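# Swap two shelf bins back into their color-marked spots

## Task

The two bins on the shelf are in each other's places. Move each one into the shelf slot marked with its own color so that it sits centered on that mark, its open side faces outward, and its parts remain inside. Because the board overhead sits low, tilting a bin on the way in may be needed. Each bin must be pushed fully in, past the lip at the shelf front. The task fails if the gripper is still tilting or lifting a bin at the end, and a bin counts as placed only if it stays there without the robot holding it.

## Robot and tools

Robot: one 7-joint Kinova Gen3 arm with a Robotiq 2F-85 two-finger gripper. The only camera is cam_wrist (896x504), mounted on the wrist. Results also list joint positions from base to gripper.

Frames: the scene frame has its origin on the table surface under the arm base, +z up, and +y to the left when facing along +x. Reported positions are in metres, orientation as end_effector_quat_wxyz. The gripper has its own axes: +z runs along the fingers away from the wrist, and the pads close along y. end_effector_position is the spot midway between the pads when closed. Closed fingertips stick out about 19 mm past it, open ones about 6 mm, and closing pushes the tips roughly 13 mm further out, so keep that clearance above surfaces. Reported hand position gets less accurate far from the base.

execute_actions: argument actions is a list holding zero or one item; pictures (true/false) chooses whether images come back. An empty list only reports the state. {"rows": [...], "steps": n} runs a motion of up to 15 steps, each 1/30 s (default 15); rows holds 1 to 15 rows, one per step, and the final row repeats to fill the count. {"steps": n} with no rows is a pause of up to 300 steps, counted from the previous result, so your reply time eats into it.

A row is 8 numbers, each in -1..1: dx, dy, dz, rx, ry, rz, position, speed. The first six are an offset, not a pose: a target relative to the gripper pose shown in the most recent result (or, before any result in the scene shows it, and for later calls inside the same reply, relative to where the hand is when the action begins). The offset is expressed in the gripper's own axes. Scale: 1.0 equals 0.6 m for dx/dy/dz and 180 degrees for rotation; rx, ry, rz form one rotation vector. Every row in a call is measured from that same reference, not chained. Sending all-zero offsets pulls the hand back to the reference pose; it is not a hold. position is an absolute finger command: +1 fully open (85 mm), 0 about 41 mm, about -0.8 pads touching, -1 close until blocked. speed sets finger closing rate: about 20 mm/s at -1, 85 at 0, 150 at +1.

move: target is one 8-number row as above (offset in gripper axes from the same reference). speed is the path's top speed in m/s, 0.002 to 0.5, default 0.25; rotation is capped at twice that in rad/s. It drives the hand along a straight line lasting 0.5 to 10 s (longer paths stop early) and takes the short way round when turning. Finger numbers are sent at the start. It does not avoid obstacles, and the real hand can lag, drift off the line and overshoot the speed, particularly with the arm stretched out. Its result adds a move: line giving the outcome (done, off_target, moving, held, fault), the limits involved (paced = pose clipped; held = some steps blocked, after which motion may jump fast) and the distance left to target.

wait: seconds from 0 to 10; nothing new is sent. zoom_image: camera "cam_wrist", region [x0, y0, x1, y1] in image pixels from the top-left corner, no larger than 504 by 504. read_manual: section "licences" returns licence text and moves nothing. finished_scene: scene is the current scene's integer; it ends the scene irreversibly and reports whether the goal was met, so call it only once both bins rest correctly and the gripper has let go.

Motion details: each step, the commanded pose is clipped to within 70 mm and 16 degrees of the measured pose, then the arm follows by damped inverse kinematics, favouring position over orientation. After a call ends the arm only continues to the last clipped pose, so long moves may need further calls; check the reported pose. Joints are speed and acceleration limited and stop together on reversal. A Hand target line, when present, shows the pose being driven toward. "pose unreachable" and HELD mean the clearance check (which treats the mount as part of the arm) altered or blocked commands.

Gripping: hold position at -1 to grip firmly (roughly 190-235 N per pad). For a gentler grip, open first and then command a width only a little smaller than the object. To release, command something wider than the object. position_measured_pct is about 50 minus 50 times the finger position, 0 when fully open; stopping under about 90 short of the command means something is held or blocking, while about 90 or more means the pads met. Fingers may re-close on their own if the object slips.

Hazards: parts you hold may be tugged briefly and loose items pushed. Contact torque reaching a joint load limit (49.6 N m for the first four joints, 31.2 for the wrist three, held weight included) triggers a 10 s stop. Holding loads heats motors: a MOTOR HOT line appears from 60 °C, and at 75 °C an OVER-TEMPERATURE FAULT lets the arm sag. Faster moves hit harder, and aiming far beyond a contact presses harder, so approach slowly. Avoid drops, slams, spilling parts and anything leaving the table.

Camera calibration for cam_wrist is supplied in OpenCV form (K, radial distortion D, T_world_to_cam mapping scene to camera); small per-scene errors of about 0.5 degrees and 2.5 mm are possible.

Each tool is called after "Request:" in YAML: its name, and indented under it one key for each argument.

## Session

Request:
execute_actions:
  actions: []

Scene clock: 0.00 s of 14400.00 s.
end_effector_position=(+0.4967, +0.1082, +0.3130) position_measured_pct=0.0 end_effector_quat_wxyz=(+0.298, +0.777, -0.536, +0.141)
Joint positions: [ 0.199  0.153 -0.347  1.453  0.111  1.401  3.509]
Joint velocities: [-0.    -0.     0.001 -0.     0.    -0.     0.   ]
Motor temperatures (°C, as the motors report them): [35 33 32 33 38 41 42]
Hand target: +0.497, +0.108, +0.313; +0.298, +0.777, -0.536, +0.141

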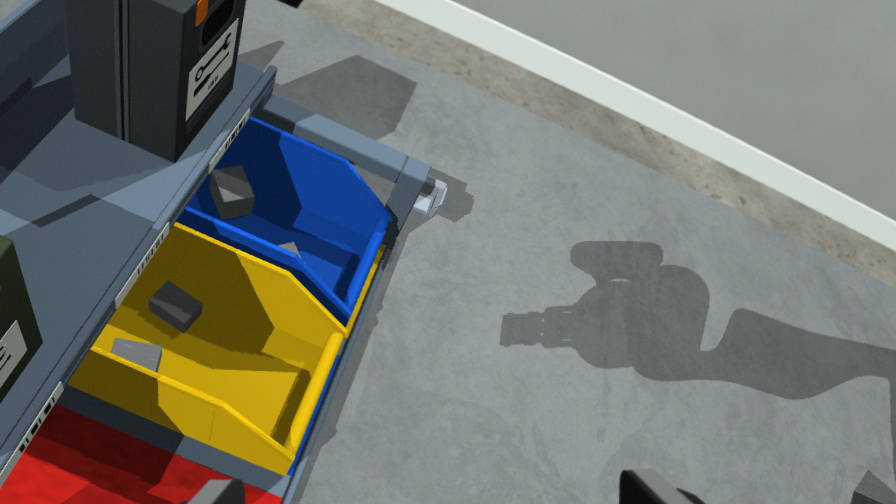

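Request:
move:
  target: [0.163,0.112,0.05,0.072,-0.202,0.111,0.2,0]

Scene clock: 3.03 s of 14400.00 s.
end_effector_position=(+0.4699, +0.0006, +0.3625) position_measured_pct=40.1 end_effector_quat_wxyz=(+0.002, +0.708, -0.707, +0.001)
Joint positions: [ 0.748  0.437 -0.188  1.33  -0.52   1.629  3.954]
Joint velocities: [ 0.005  0.008  0.007 -0.001 -0.003  0.001  0.002]
Motor temperatures (°C, as the motors report them): [35 33 32 33 38 41 42]
Hand target: +0.470, +0.000, +0.363; +0.002, +0.707, -0.707, +0.001
Off the commanded pose: 0.001 m, 0 deg.
move: done
camera_calibration (this result's frames):
cam_wrist: T_world_to_cam=[[-0.999404, 0.00615743, 0.0339554, 0.45488], [0.00555154, 0.999824, -0.0179093, 0.0604269], [-0.0340597, -0.0177101, -0.999263, 0.522095], [0, 0, 0, 1]] pos_world=[0.472056, -0.0539708, 0.507347]

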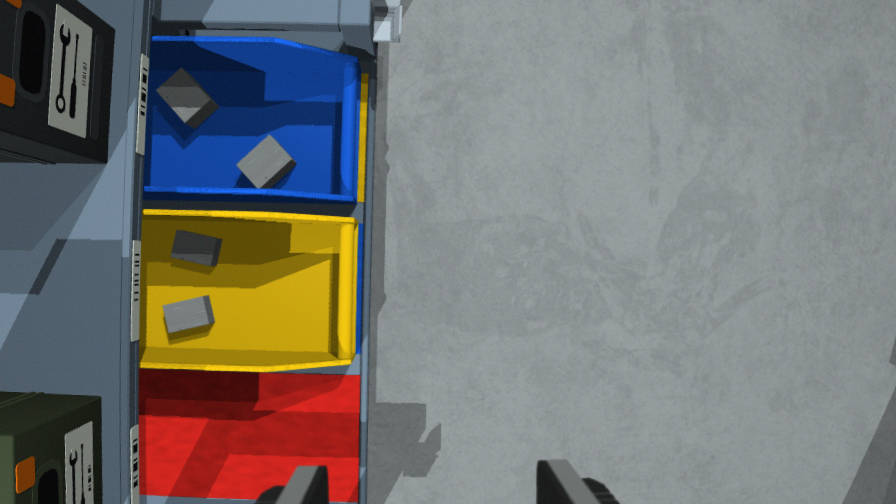

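Request:
move:
  target: [0.06,-0.093,0.4,0,0,0.011,0,0]

Scene clock: 5.30 s of 14400.00 s.
end_effector_position=(+0.5252, -0.0360, +0.1231) position_measured_pct=49.6 end_effector_quat_wxyz=(+0.002, +0.696, -0.718, +0.001)
Joint positions: [ 0.483  0.689 -0.251  1.593 -0.581  1.015  3.948]
Joint velocities: [-0.003  0.007 -0.003 -0.     0.001 -0.    -0.001]
Motor temperatures (°C, as the motors report them): [35 33 32 33 38 41 42]
Hand target: +0.525, -0.036, +0.123; +0.002, +0.696, -0.718, +0.001
Off the commanded pose: 0.001 m, 0 deg.
move: done
camera_calibration (this result's frames):
cam_wrist: T_world_to_cam=[[-0.998646, 0.0397099, 0.0335951, 0.519407], [0.039091, 0.999057, -0.018882, 0.0748614], [-0.0343132, -0.0175432, -0.999257, 0.284193], [0, 0, 0, 1]] pos_world=[0.525529, -0.0904308, 0.267946]

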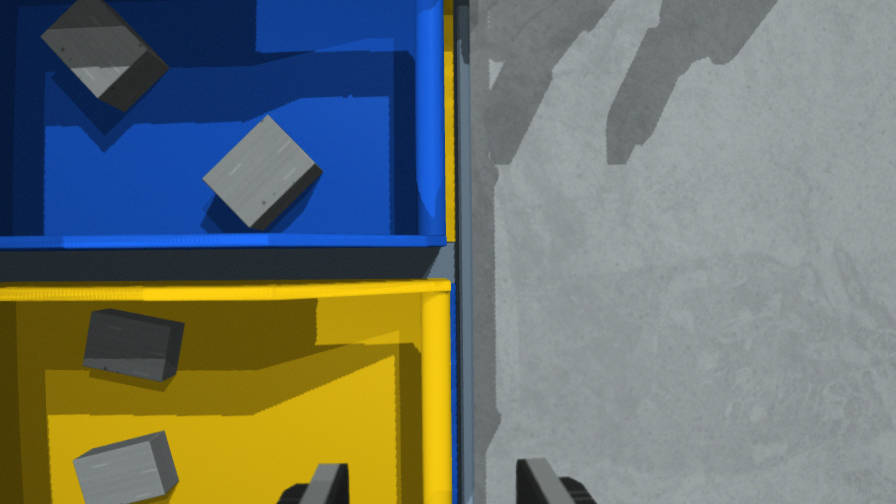

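Request:
move:
  target: [-0.12,0.17,0.03,0.36,0,0,0,0]
  speed: 0.4

Scene clock: 9.07 s of 14400.00 s.
end_effector_position=(+0.4255, +0.0398, +0.1036) position_measured_pct=49.6 end_effector_quat_wxyz=(-0.457, +0.637, -0.545, +0.297)
Joint positions: [ 1.253  1.587 -0.749  2.582 -2.069  0.97   6.741]
Joint velocities: [ 0.126  0.133 -0.137 -0.    -0.093 -0.172  0.146]
Motor temperatures (°C, as the motors report them): [35 34 32 33 38 41 42]
Hand target: +0.425, +0.040, +0.103; -0.458, +0.636, -0.545, +0.297
Off the commanded pose: 0.002 m, 17 deg; orientation clipped at the last step of the last action.
joint sent to its limit — the command would take joint 4 (elbow) past its upper limit, so that joint was sent only as far as its limit.
move: off_target; limits=paced
camera_calibration (this result's frames):
cam_wrist: T_world_to_cam=[[-0.451941, 0.0111174, -0.891979, 0.281792], [-0.213966, 0.969381, 0.120493, 0.0970785], [0.866007, 0.245309, -0.435724, -0.1893], [0, 0, 0, 1]] pos_world=[0.31206, -0.050802, 0.157173]

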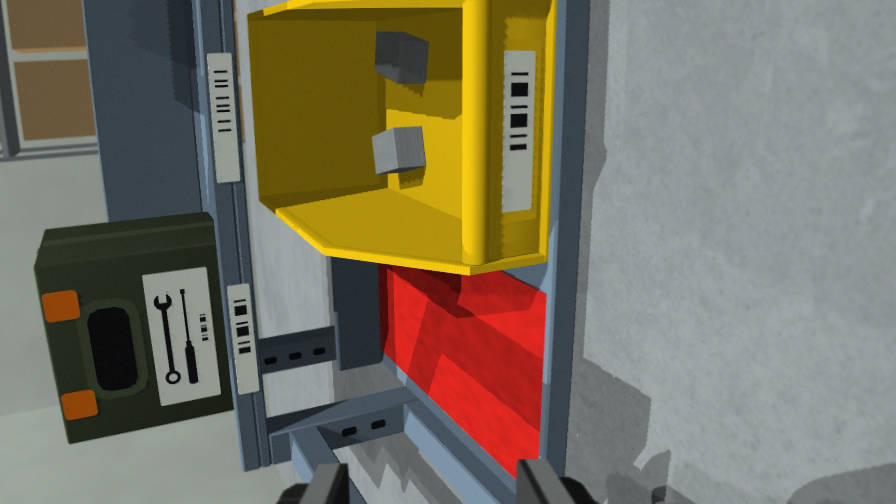

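Request:
move:
  target: [0.16,-0.063,0.111,-0.358,0.082,0.053,-0.2,0]

Request:
move:
  target: [0,0,0.093,0,0,0,-0.2,0]
  speed: 0.08

Request:
move:
  target: [0,0,0,0,0,0,-1,0]

Request:
move:
  target: [0,0,-0.035,0.03,0,0,-1,0]
  speed: 0.05

Request:
move:
  target: [0,0.13,0,0,0,0,-1,0]
  speed: 0.06

Scene clock: 13.00 s of 14400.00 s.
end_effector_position=(+0.5212, -0.0382, +0.1002) position_measured_pct=59.9 end_effector_quat_wxyz=(-0.000, +0.695, -0.719, +0.001)
Joint positions: [ 1.003  1.211 -1.469  1.608 -2.455 -1.039  6.063]
Joint velocities: [-0.013  0.    -0.001 -0.003 -0.001 -0.001 -0.001]
Motor temperatures (°C, as the motors report them): [35 34 32 33 38 41 42]
Hand target: +0.521, -0.038, +0.100; +0.000, +0.696, -0.718, +0.001
Off the commanded pose: 0.002 m, 0 deg.
move: done
camera_calibration (this result's frames):
cam_wrist: T_world_to_cam=[[-0.998707, 0.0407665, 0.0303694, 0.516607], [0.0403102, 0.999067, -0.015491, 0.0758393], [-0.0309726, -0.0142467, -0.999419, 0.259576], [0, 0, 0, 1]] pos_world=[0.520922, -0.0931308, 0.244911]

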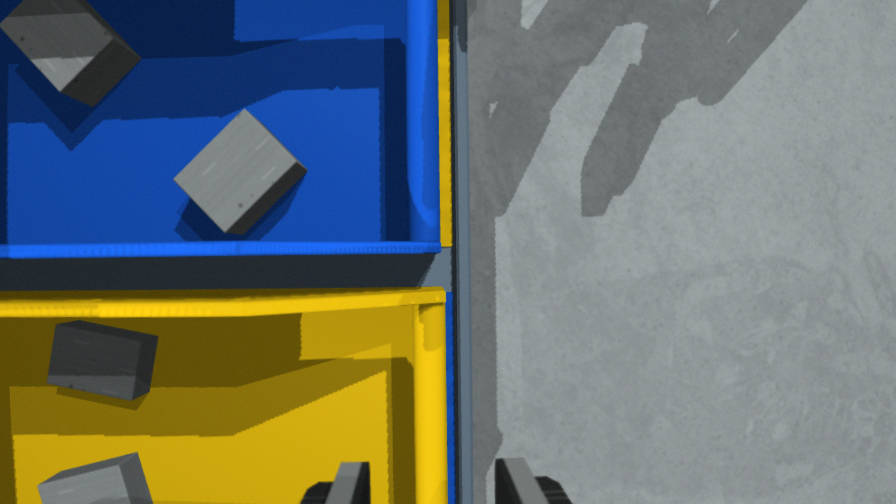

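Scene clock: 13.97 s of 14400.00 s.
end_effector_position=(+0.5215, -0.0383, +0.0447) position_measured_pct=59.9 end_effector_quat_wxyz=(-0.000, +0.695, -0.719, +0.001)
Joint positions: [ 0.93   1.259 -1.397  1.65  -2.385 -0.922  6.01 ]
Joint velocities: [-0.004 -0.    -0.001  0.    -0.001  0.     0.   ]
Motor temperatures (°C, as the motors report them): [35 34 32 33 38 41 42]
Hand target: +0.521, -0.038, +0.045; -0.000, +0.695, -0.719, +0.001
Off the commanded pose: 0.000 m, 0 deg.
move: done
camera_calibration (this result's frames):
cam_wrist: T_world_to_cam=[[-0.998724, 0.0406782, 0.029933, 0.518624], [0.0402231, 0.999068, -0.0156495, 0.0750875], [-0.0305417, -0.0144255, -0.999429, 0.203867], [0, 0, 0, 1]] pos_world=[0.521168, -0.0931733, 0.189402]

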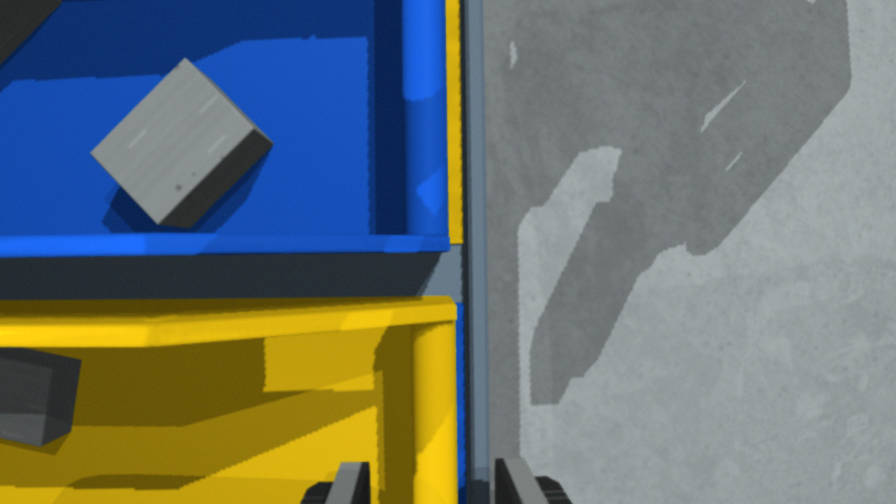

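Scene clock: 14.57 s of 14400.00 s.
end_effector_position=(+0.5214, -0.0383, +0.0450) position_measured_pct=84.5 end_effector_quat_wxyz=(-0.000, +0.695, -0.719, +0.001)
Joint positions: [ 0.93   1.258 -1.398  1.65  -2.385 -0.922  6.01 ]
Joint velocities: [ 0.    -0.002 -0.    -0.     0.    -0.     0.   ]
Motor temperatures (°C, as the motors report them): [35 34 32 33 38 41 42]
Hand target: +0.521, -0.038, +0.045; -0.000, +0.695, -0.719, +0.001
Off the commanded pose: 0.000 m, 0 deg.
move: done
camera_calibration (this result's frames):
cam_wrist: T_world_to_cam=[[-0.998722, 0.0407021, 0.0299544, 0.51856], [0.0402394, 0.999064, -0.0158911, 0.075106], [-0.0305732, -0.0146655, -0.999425, 0.204137], [0, 0, 0, 1]] pos_world=[0.521117, -0.0931484, 0.18968]

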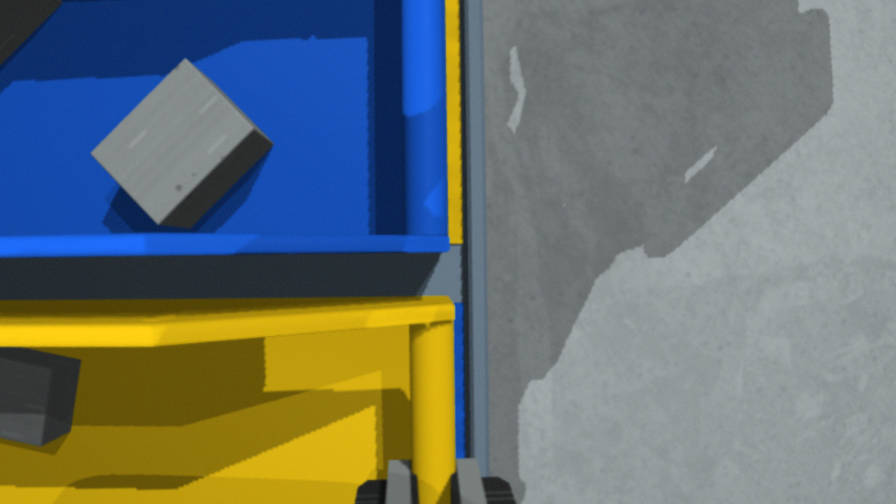

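Scene clock: 15.73 s of 14400.00 s.
end_effector_position=(+0.5199, -0.0377, +0.0643) position_measured_pct=84.5 end_effector_quat_wxyz=(-0.032, +0.695, -0.718, +0.033)
Joint positions: [ 1.012  1.235 -1.422  1.739 -2.361 -0.827  5.985]
Joint velocities: [ 0.004  0.    -0.003  0.002 -0.    -0.    -0.001]
Motor temperatures (°C, as the motors report them): [35 34 32 33 38 41 42]
Hand target: +0.521, -0.038, +0.066; -0.033, +0.694, -0.718, +0.035
Off the commanded pose: 0.002 m, 0 deg.
move: done
camera_calibration (this result's frames):
cam_wrist: T_world_to_cam=[[-0.9974, 0.0402279, -0.0597849, 0.521448], [0.0411354, 0.999055, -0.0140268, 0.0743108], [0.0591641, -0.0164496, -0.998113, 0.17666], [0, 0, 0, 1]] pos_world=[0.506583, -0.0923113, 0.208543]

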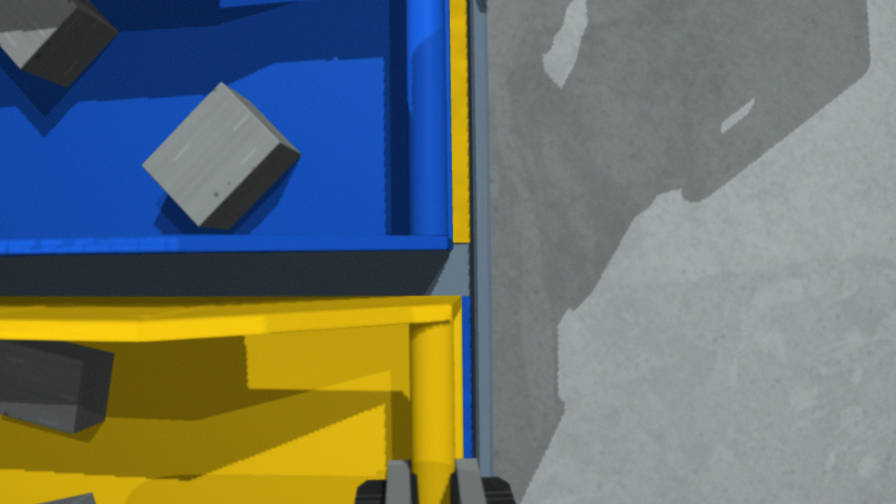

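Scene clock: 17.30 s of 14400.00 s.
end_effector_position=(+0.4415, -0.0346, +0.0563) position_measured_pct=84.5 end_effector_quat_wxyz=(-0.031, +0.695, -0.718, +0.032)
Joint positions: [ 1.141  1.215 -1.392  1.987 -2.299 -0.692  5.927]
Joint velocities: [ 0.004 -0.001 -0.001  0.     0.001 -0.    -0.001]
Motor temperatures (°C, as the motors report them): [35 34 32 33 38 41 42]
Hand target: +0.442, -0.035, +0.057; -0.032, +0.694, -0.718, +0.033
Off the commanded pose: 0.001 m, 0 deg.
move: done
camera_calibration (this result's frames):
cam_wrist: T_world_to_cam=[[-0.997527, 0.0401565, -0.0576878, 0.442655], [0.0409703, 0.999076, -0.0129948, 0.0743018], [0.0571127, -0.0153262, -0.99825, 0.174269], [0, 0, 0, 1]] pos_world=[0.428563, -0.0893378, 0.200465]

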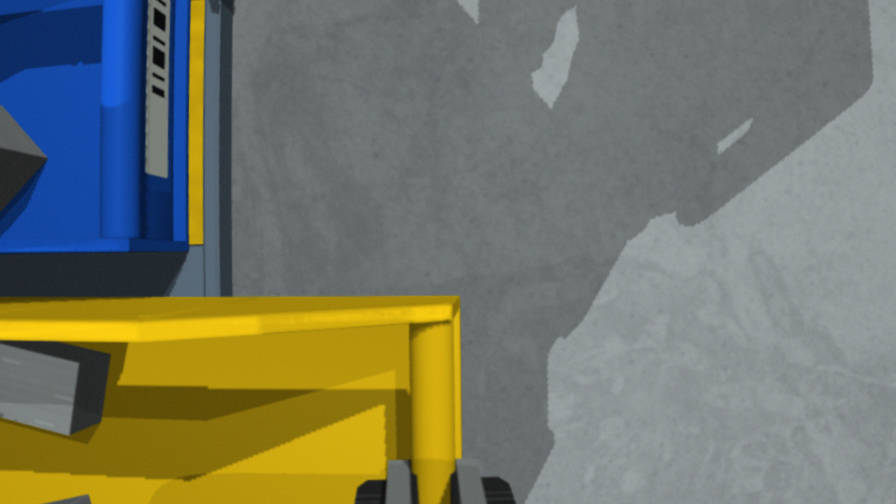

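Request:
move:
  target: [0,0.28,-0.045,0,0,0,-1,0]
  speed: 0.08

Request:
move:
  target: [0.175,0,0,0,0,0,-1,0]
  speed: 0.08

Request:
move:
  target: [0,0,0.045,0,0,0,-1,0]
  speed: 0.04

Request:
move:
  target: [0,0,0,0,0,0,-0.35,0]

Request:
move:
  target: [0,-0.1,-0.2,-0.028,0,0,-0.35,0]
  speed: 0.1

Scene clock: 20.40 s of 14400.00 s.
end_effector_position=(+0.2712, -0.0279, +0.0671) position_measured_pct=84.5 end_effector_quat_wxyz=(-0.031, +0.695, -0.718, +0.031)
Joint positions: [ 1.5    1.186 -1.337  2.413 -2.168 -0.539  5.938]
Joint velocities: [ 0.008  0.    -0.    -0.001 -0.001  0.001  0.   ]
Motor temperatures (°C, as the motors report them): [35 34 32 33 38 41 42]
Hand target: +0.272, -0.028, +0.067; -0.032, +0.694, -0.718, +0.031
Off the commanded pose: 0.002 m, 0 deg.
move: done
camera_calibration (this result's frames):
cam_wrist: T_world_to_cam=[[-0.997655, 0.0402492, -0.0553493, 0.27296], [0.0409245, 0.9991, -0.0111222, 0.0746373], [0.0548519, -0.0133613, -0.998405, 0.195551], [0, 0, 0, 1]] pos_world=[0.258539, -0.0829437, 0.211178]

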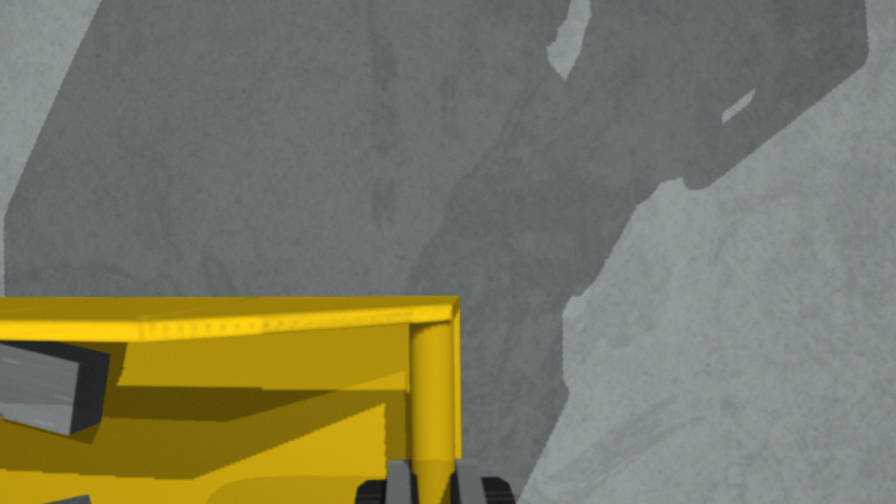

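Scene clock: 22.00 s of 14400.00 s.
end_effector_position=(+0.2672, -0.1322, +0.0663) position_measured_pct=84.5 end_effector_quat_wxyz=(-0.031, +0.695, -0.718, +0.029)
Joint positions: [ 1.601  1.388 -1.259  2.163 -2.194 -0.761  6.267]
Joint velocities: [ 0.001  0.005  0.002 -0.    -0.002  0.002  0.001]
Motor temperatures (°C, as the motors report them): [35 34 32 33 38 41 42]
Hand target: +0.268, -0.132, +0.067; -0.031, +0.695, -0.718, +0.030
Off the commanded pose: 0.001 m, 0 deg.
move: done
camera_calibration (this result's frames):
cam_wrist: T_world_to_cam=[[-0.997789, 0.03947, -0.0534695, 0.272988], [0.040058, 0.999148, -0.00996901, 0.179123], [0.0530305, -0.0120889, -0.99852, 0.194253], [0, 0, 0, 1]] pos_world=[0.254907, -0.187397, 0.210348]

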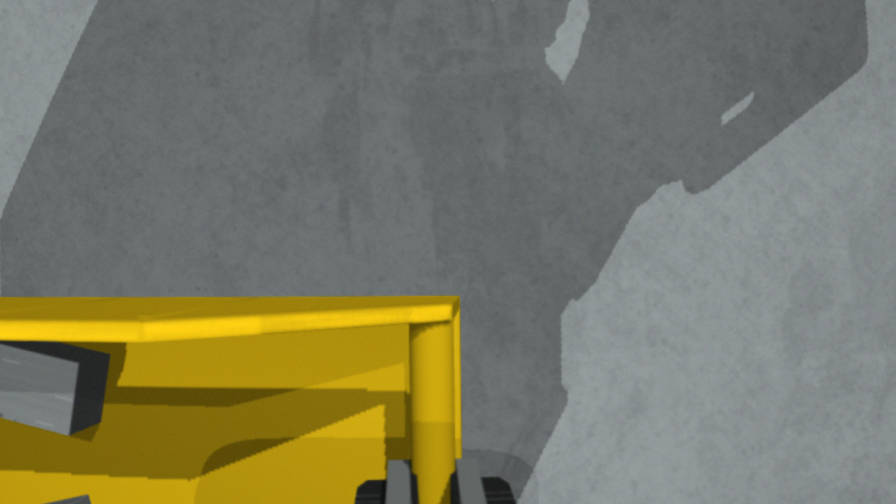

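Scene clock: 22.90 s of 14400.00 s.
end_effector_position=(+0.2693, -0.1321, +0.0394) position_measured_pct=84.5 end_effector_quat_wxyz=(-0.031, +0.695, -0.718, +0.029)
Joint positions: [ 1.545  1.413 -1.197  2.18  -2.113 -0.685  6.203]
Joint velocities: [-0.003  0.002 -0.001 -0.001  0.001 -0.001 -0.002]
Motor temperatures (°C, as the motors report them): [35 34 32 33 38 41 42]
Hand target: +0.270, -0.132, +0.040; -0.031, +0.695, -0.718, +0.030
Off the commanded pose: 0.000 m, 0 deg.
move: done
camera_calibration (this result's frames):
cam_wrist: T_world_to_cam=[[-0.997805, 0.0396049, -0.0530748, 0.273661], [0.0401846, 0.999143, -0.00989939, 0.178678], [0.0526372, -0.0120104, -0.998541, 0.167436], [0, 0, 0, 1]] pos_world=[0.257067, -0.187352, 0.183485]

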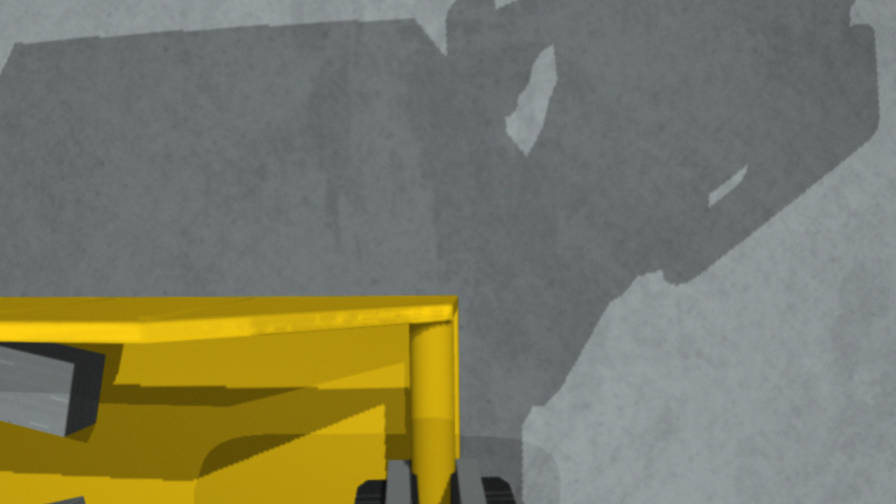

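Scene clock: 23.47 s of 14400.00 s.
end_effector_position=(+0.2693, -0.1321, +0.0394) position_measured_pct=67.5 end_effector_quat_wxyz=(-0.031, +0.695, -0.718, +0.029)
Joint positions: [ 1.545  1.413 -1.197  2.18  -2.113 -0.685  6.203]
Joint velocities: [ 0.    -0.001  0.001 -0.     0.     0.     0.   ]
Motor temperatures (°C, as the motors report them): [35 34 32 33 38 41 42]
Hand target: +0.269, -0.132, +0.039; -0.031, +0.695, -0.718, +0.029
Off the commanded pose: 0.000 m, 0 deg.
move: done
camera_calibration (this result's frames):
cam_wrist: T_world_to_cam=[[-0.997804, 0.0396099, -0.0530804, 0.273662], [0.0401901, 0.999143, -0.00990768, 0.17868], [0.0526425, -0.0120192, -0.998541, 0.167436], [0, 0, 0, 1]] pos_world=[0.257066, -0.187354, 0.183488]

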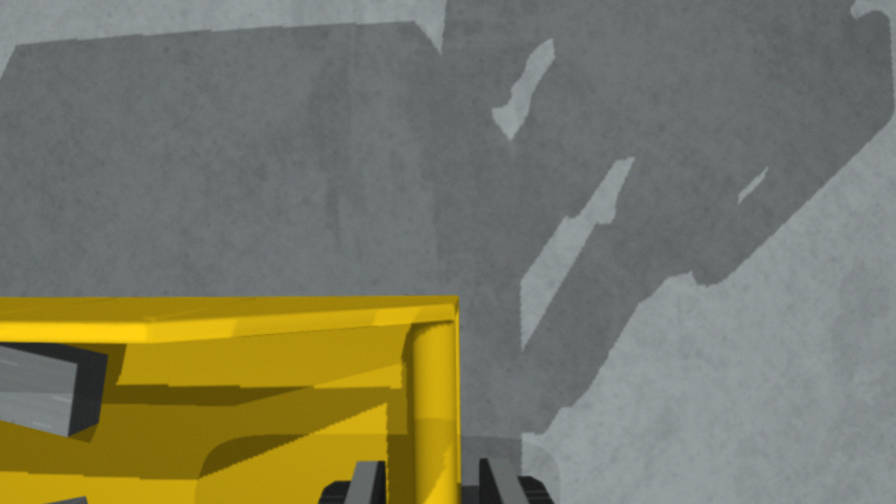

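Scene clock: 25.10 s of 14400.00 s.
end_effector_position=(+0.3184, -0.1346, +0.1641) position_measured_pct=67.5 end_effector_quat_wxyz=(-0.000, +0.695, -0.719, -0.002)
Joint positions: [ 1.552  1.267 -1.45   1.891 -2.467 -1.113  6.382]
Joint velocities: [-0.001 -0.004 -0.001 -0.001  0.001 -0.001 -0.002]
Motor temperatures (°C, as the motors report them): [35 34 32 33 38 41 42]
Hand target: +0.318, -0.135, +0.164; -0.000, +0.695, -0.719, -0.002
Off the commanded pose: 0.001 m, 0 deg.
move: done
camera_calibration (this result's frames):
cam_wrist: T_world_to_cam=[[-0.998589, 0.0400162, 0.0348994, 0.315196], [0.0396672, 0.999156, -0.0106368, 0.180703], [-0.0352956, -0.00923743, -0.999334, 0.317839], [0, 0, 0, 1]] pos_world=[0.318802, -0.190227, 0.30855]

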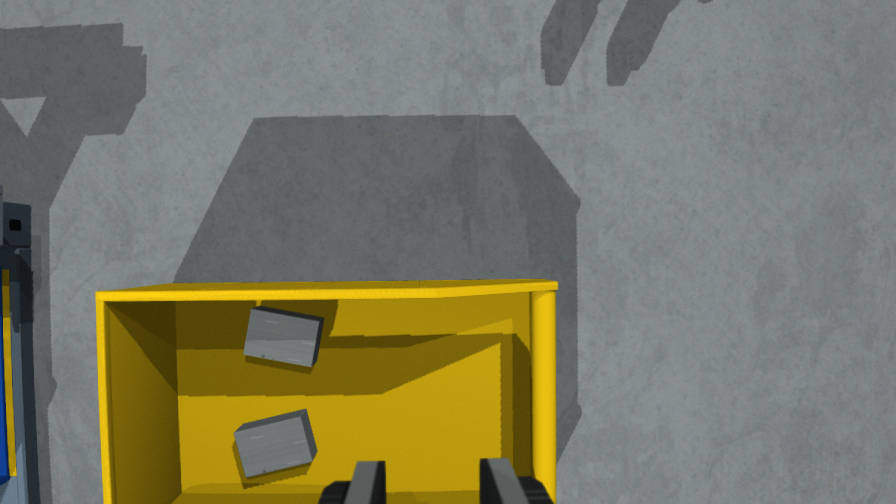

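Request:
move:
  target: [0,-0.336,0.08,0,0,0,-0.35,0]

Request:
move:
  target: [0,0,0.118,0,0,0,-0.35,0]
  speed: 0.08

Request:
move:
  target: [0,0,0,0,0,0,-1,0]

Request:
move:
  target: [-0.17,0,-0.003,0,0,0,-1,0]
  speed: 0.05

Scene clock: 27.13 s of 14400.00 s.
end_effector_position=(+0.5204, -0.1415, +0.1171) position_measured_pct=67.5 end_effector_quat_wxyz=(-0.000, +0.696, -0.718, -0.001)
Joint positions: [ 1.048  1.314 -1.399  1.394 -2.469 -1.174  6.315]
Joint velocities: [-0.004 -0.     0.    -0.001 -0.001 -0.     0.   ]
Motor temperatures (°C, as the motors report them): [35 34 32 33 38 41 42]
Hand target: +0.520, -0.141, +0.117; -0.000, +0.696, -0.718, -0.001
Off the commanded pose: 0.002 m, 0 deg.
move: done
camera_calibration (this result's frames):
cam_wrist: T_world_to_cam=[[-0.998669, 0.0391031, 0.0336393, 0.518851], [0.0387124, 0.999176, -0.0121881, 0.179797], [-0.0340881, -0.0108697, -0.99936, 0.27704], [0, 0, 0, 1]] pos_world=[0.520644, -0.196926, 0.2616]

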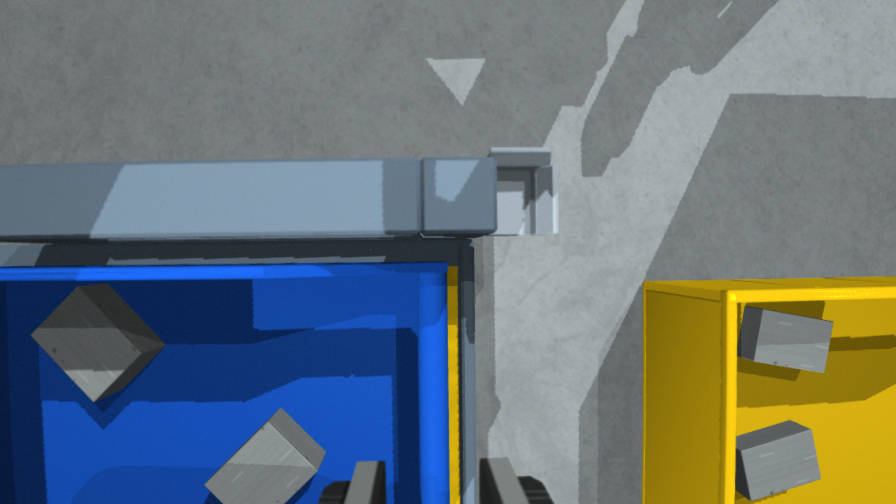

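Scene clock: 28.30 s of 14400.00 s.
end_effector_position=(+0.5205, -0.1413, +0.0465) position_measured_pct=67.5 end_effector_quat_wxyz=(-0.000, +0.696, -0.718, -0.001)
Joint positions: [ 0.981  1.383 -1.336  1.454 -2.398 -1.033  6.263]
Joint velocities: [-0.002  0.004 -0.    -0.    -0.001  0.    -0.001]
Motor temperatures (°C, as the motors report them): [35 34 32 33 38 41 42]
Hand target: +0.521, -0.141, +0.046; -0.000, +0.696, -0.718, -0.001
Off the commanded pose: 0.000 m, 0 deg.
move: done
camera_calibration (this result's frames):
cam_wrist: T_world_to_cam=[[-0.998691, 0.0388205, 0.0333164, 0.521367], [0.0384291, 0.999186, -0.0123084, 0.178862], [-0.033767, -0.011012, -0.999369, 0.20634], [0, 0, 0, 1]] pos_world=[0.520779, -0.196684, 0.191041]

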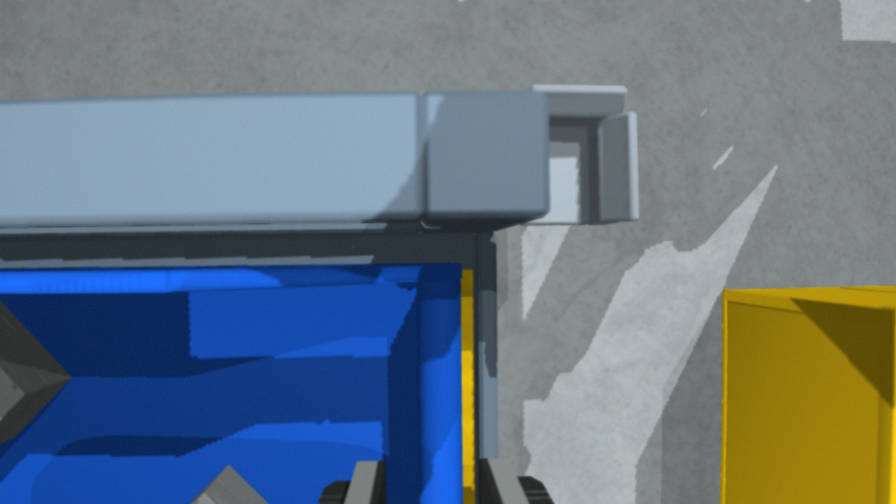

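Scene clock: 28.80 s of 14400.00 s.
end_effector_position=(+0.5201, -0.1413, +0.0468) position_measured_pct=84.9 end_effector_quat_wxyz=(+0.000, +0.696, -0.718, -0.001)
Joint positions: [ 0.981  1.383 -1.336  1.454 -2.398 -1.034  6.262]
Joint velocities: [ 0.     0.001 -0.001  0.     0.001 -0.     0.   ]
Motor temperatures (°C, as the motors report them): [35 34 32 33 38 41 42]
Hand target: +0.521, -0.141, +0.047; -0.000, +0.696, -0.718, -0.001
Off the commanded pose: 0.000 m, 0 deg.
move: done
camera_calibration (this result's frames):
cam_wrist: T_world_to_cam=[[-0.998655, 0.039033, 0.034133, 0.520926], [0.0386271, 0.999176, -0.0124708, 0.17882], [-0.0345916, -0.0111356, -0.999339, 0.206989], [0, 0, 0, 1]] pos_world=[0.520478, -0.196701, 0.191301]

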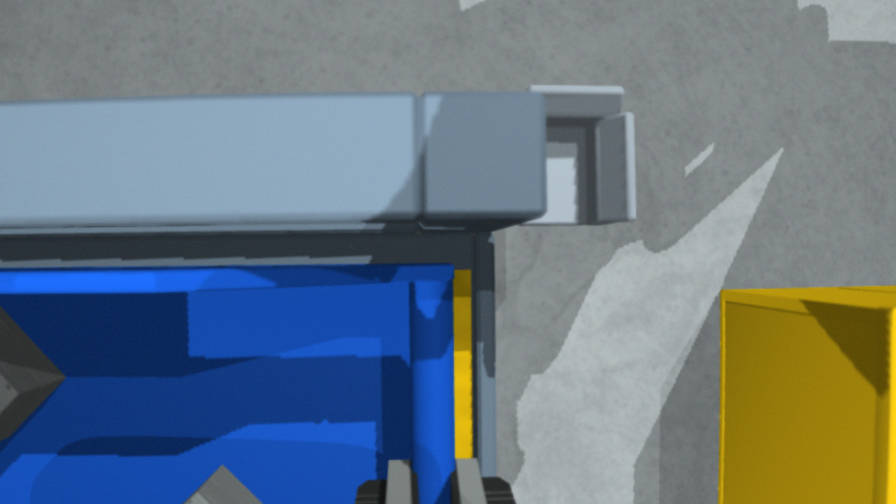

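Scene clock: 31.10 s of 14400.00 s.
end_effector_position=(+0.5233, -0.0398, +0.0486) position_measured_pct=84.9 end_effector_quat_wxyz=(+0.000, +0.696, -0.718, -0.001)
Joint positions: [ 0.927  1.243 -1.378  1.633 -2.424 -0.925  6.046]
Joint velocities: [-0.001 -0.002  0.    -0.     0.001 -0.001 -0.002]
Motor temperatures (°C, as the motors report them): [35 34 32 33 38 41 42]
Hand target: +0.524, -0.040, +0.049; +0.000, +0.696, -0.718, -0.001
Off the commanded pose: 0.000 m, 0 deg.
move: done
camera_calibration (this result's frames):
cam_wrist: T_world_to_cam=[[-0.998623, 0.0395484, 0.0344662, 0.520044], [0.0391354, 0.999155, -0.0125771, 0.0769694], [-0.0349345, -0.011211, -0.999327, 0.210188], [0, 0, 0, 1]] pos_world=[0.523658, -0.0951148, 0.193091]

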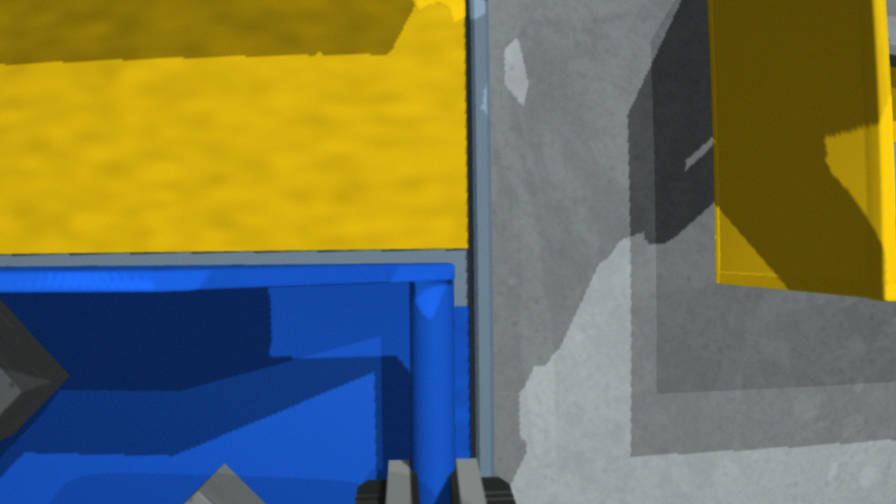

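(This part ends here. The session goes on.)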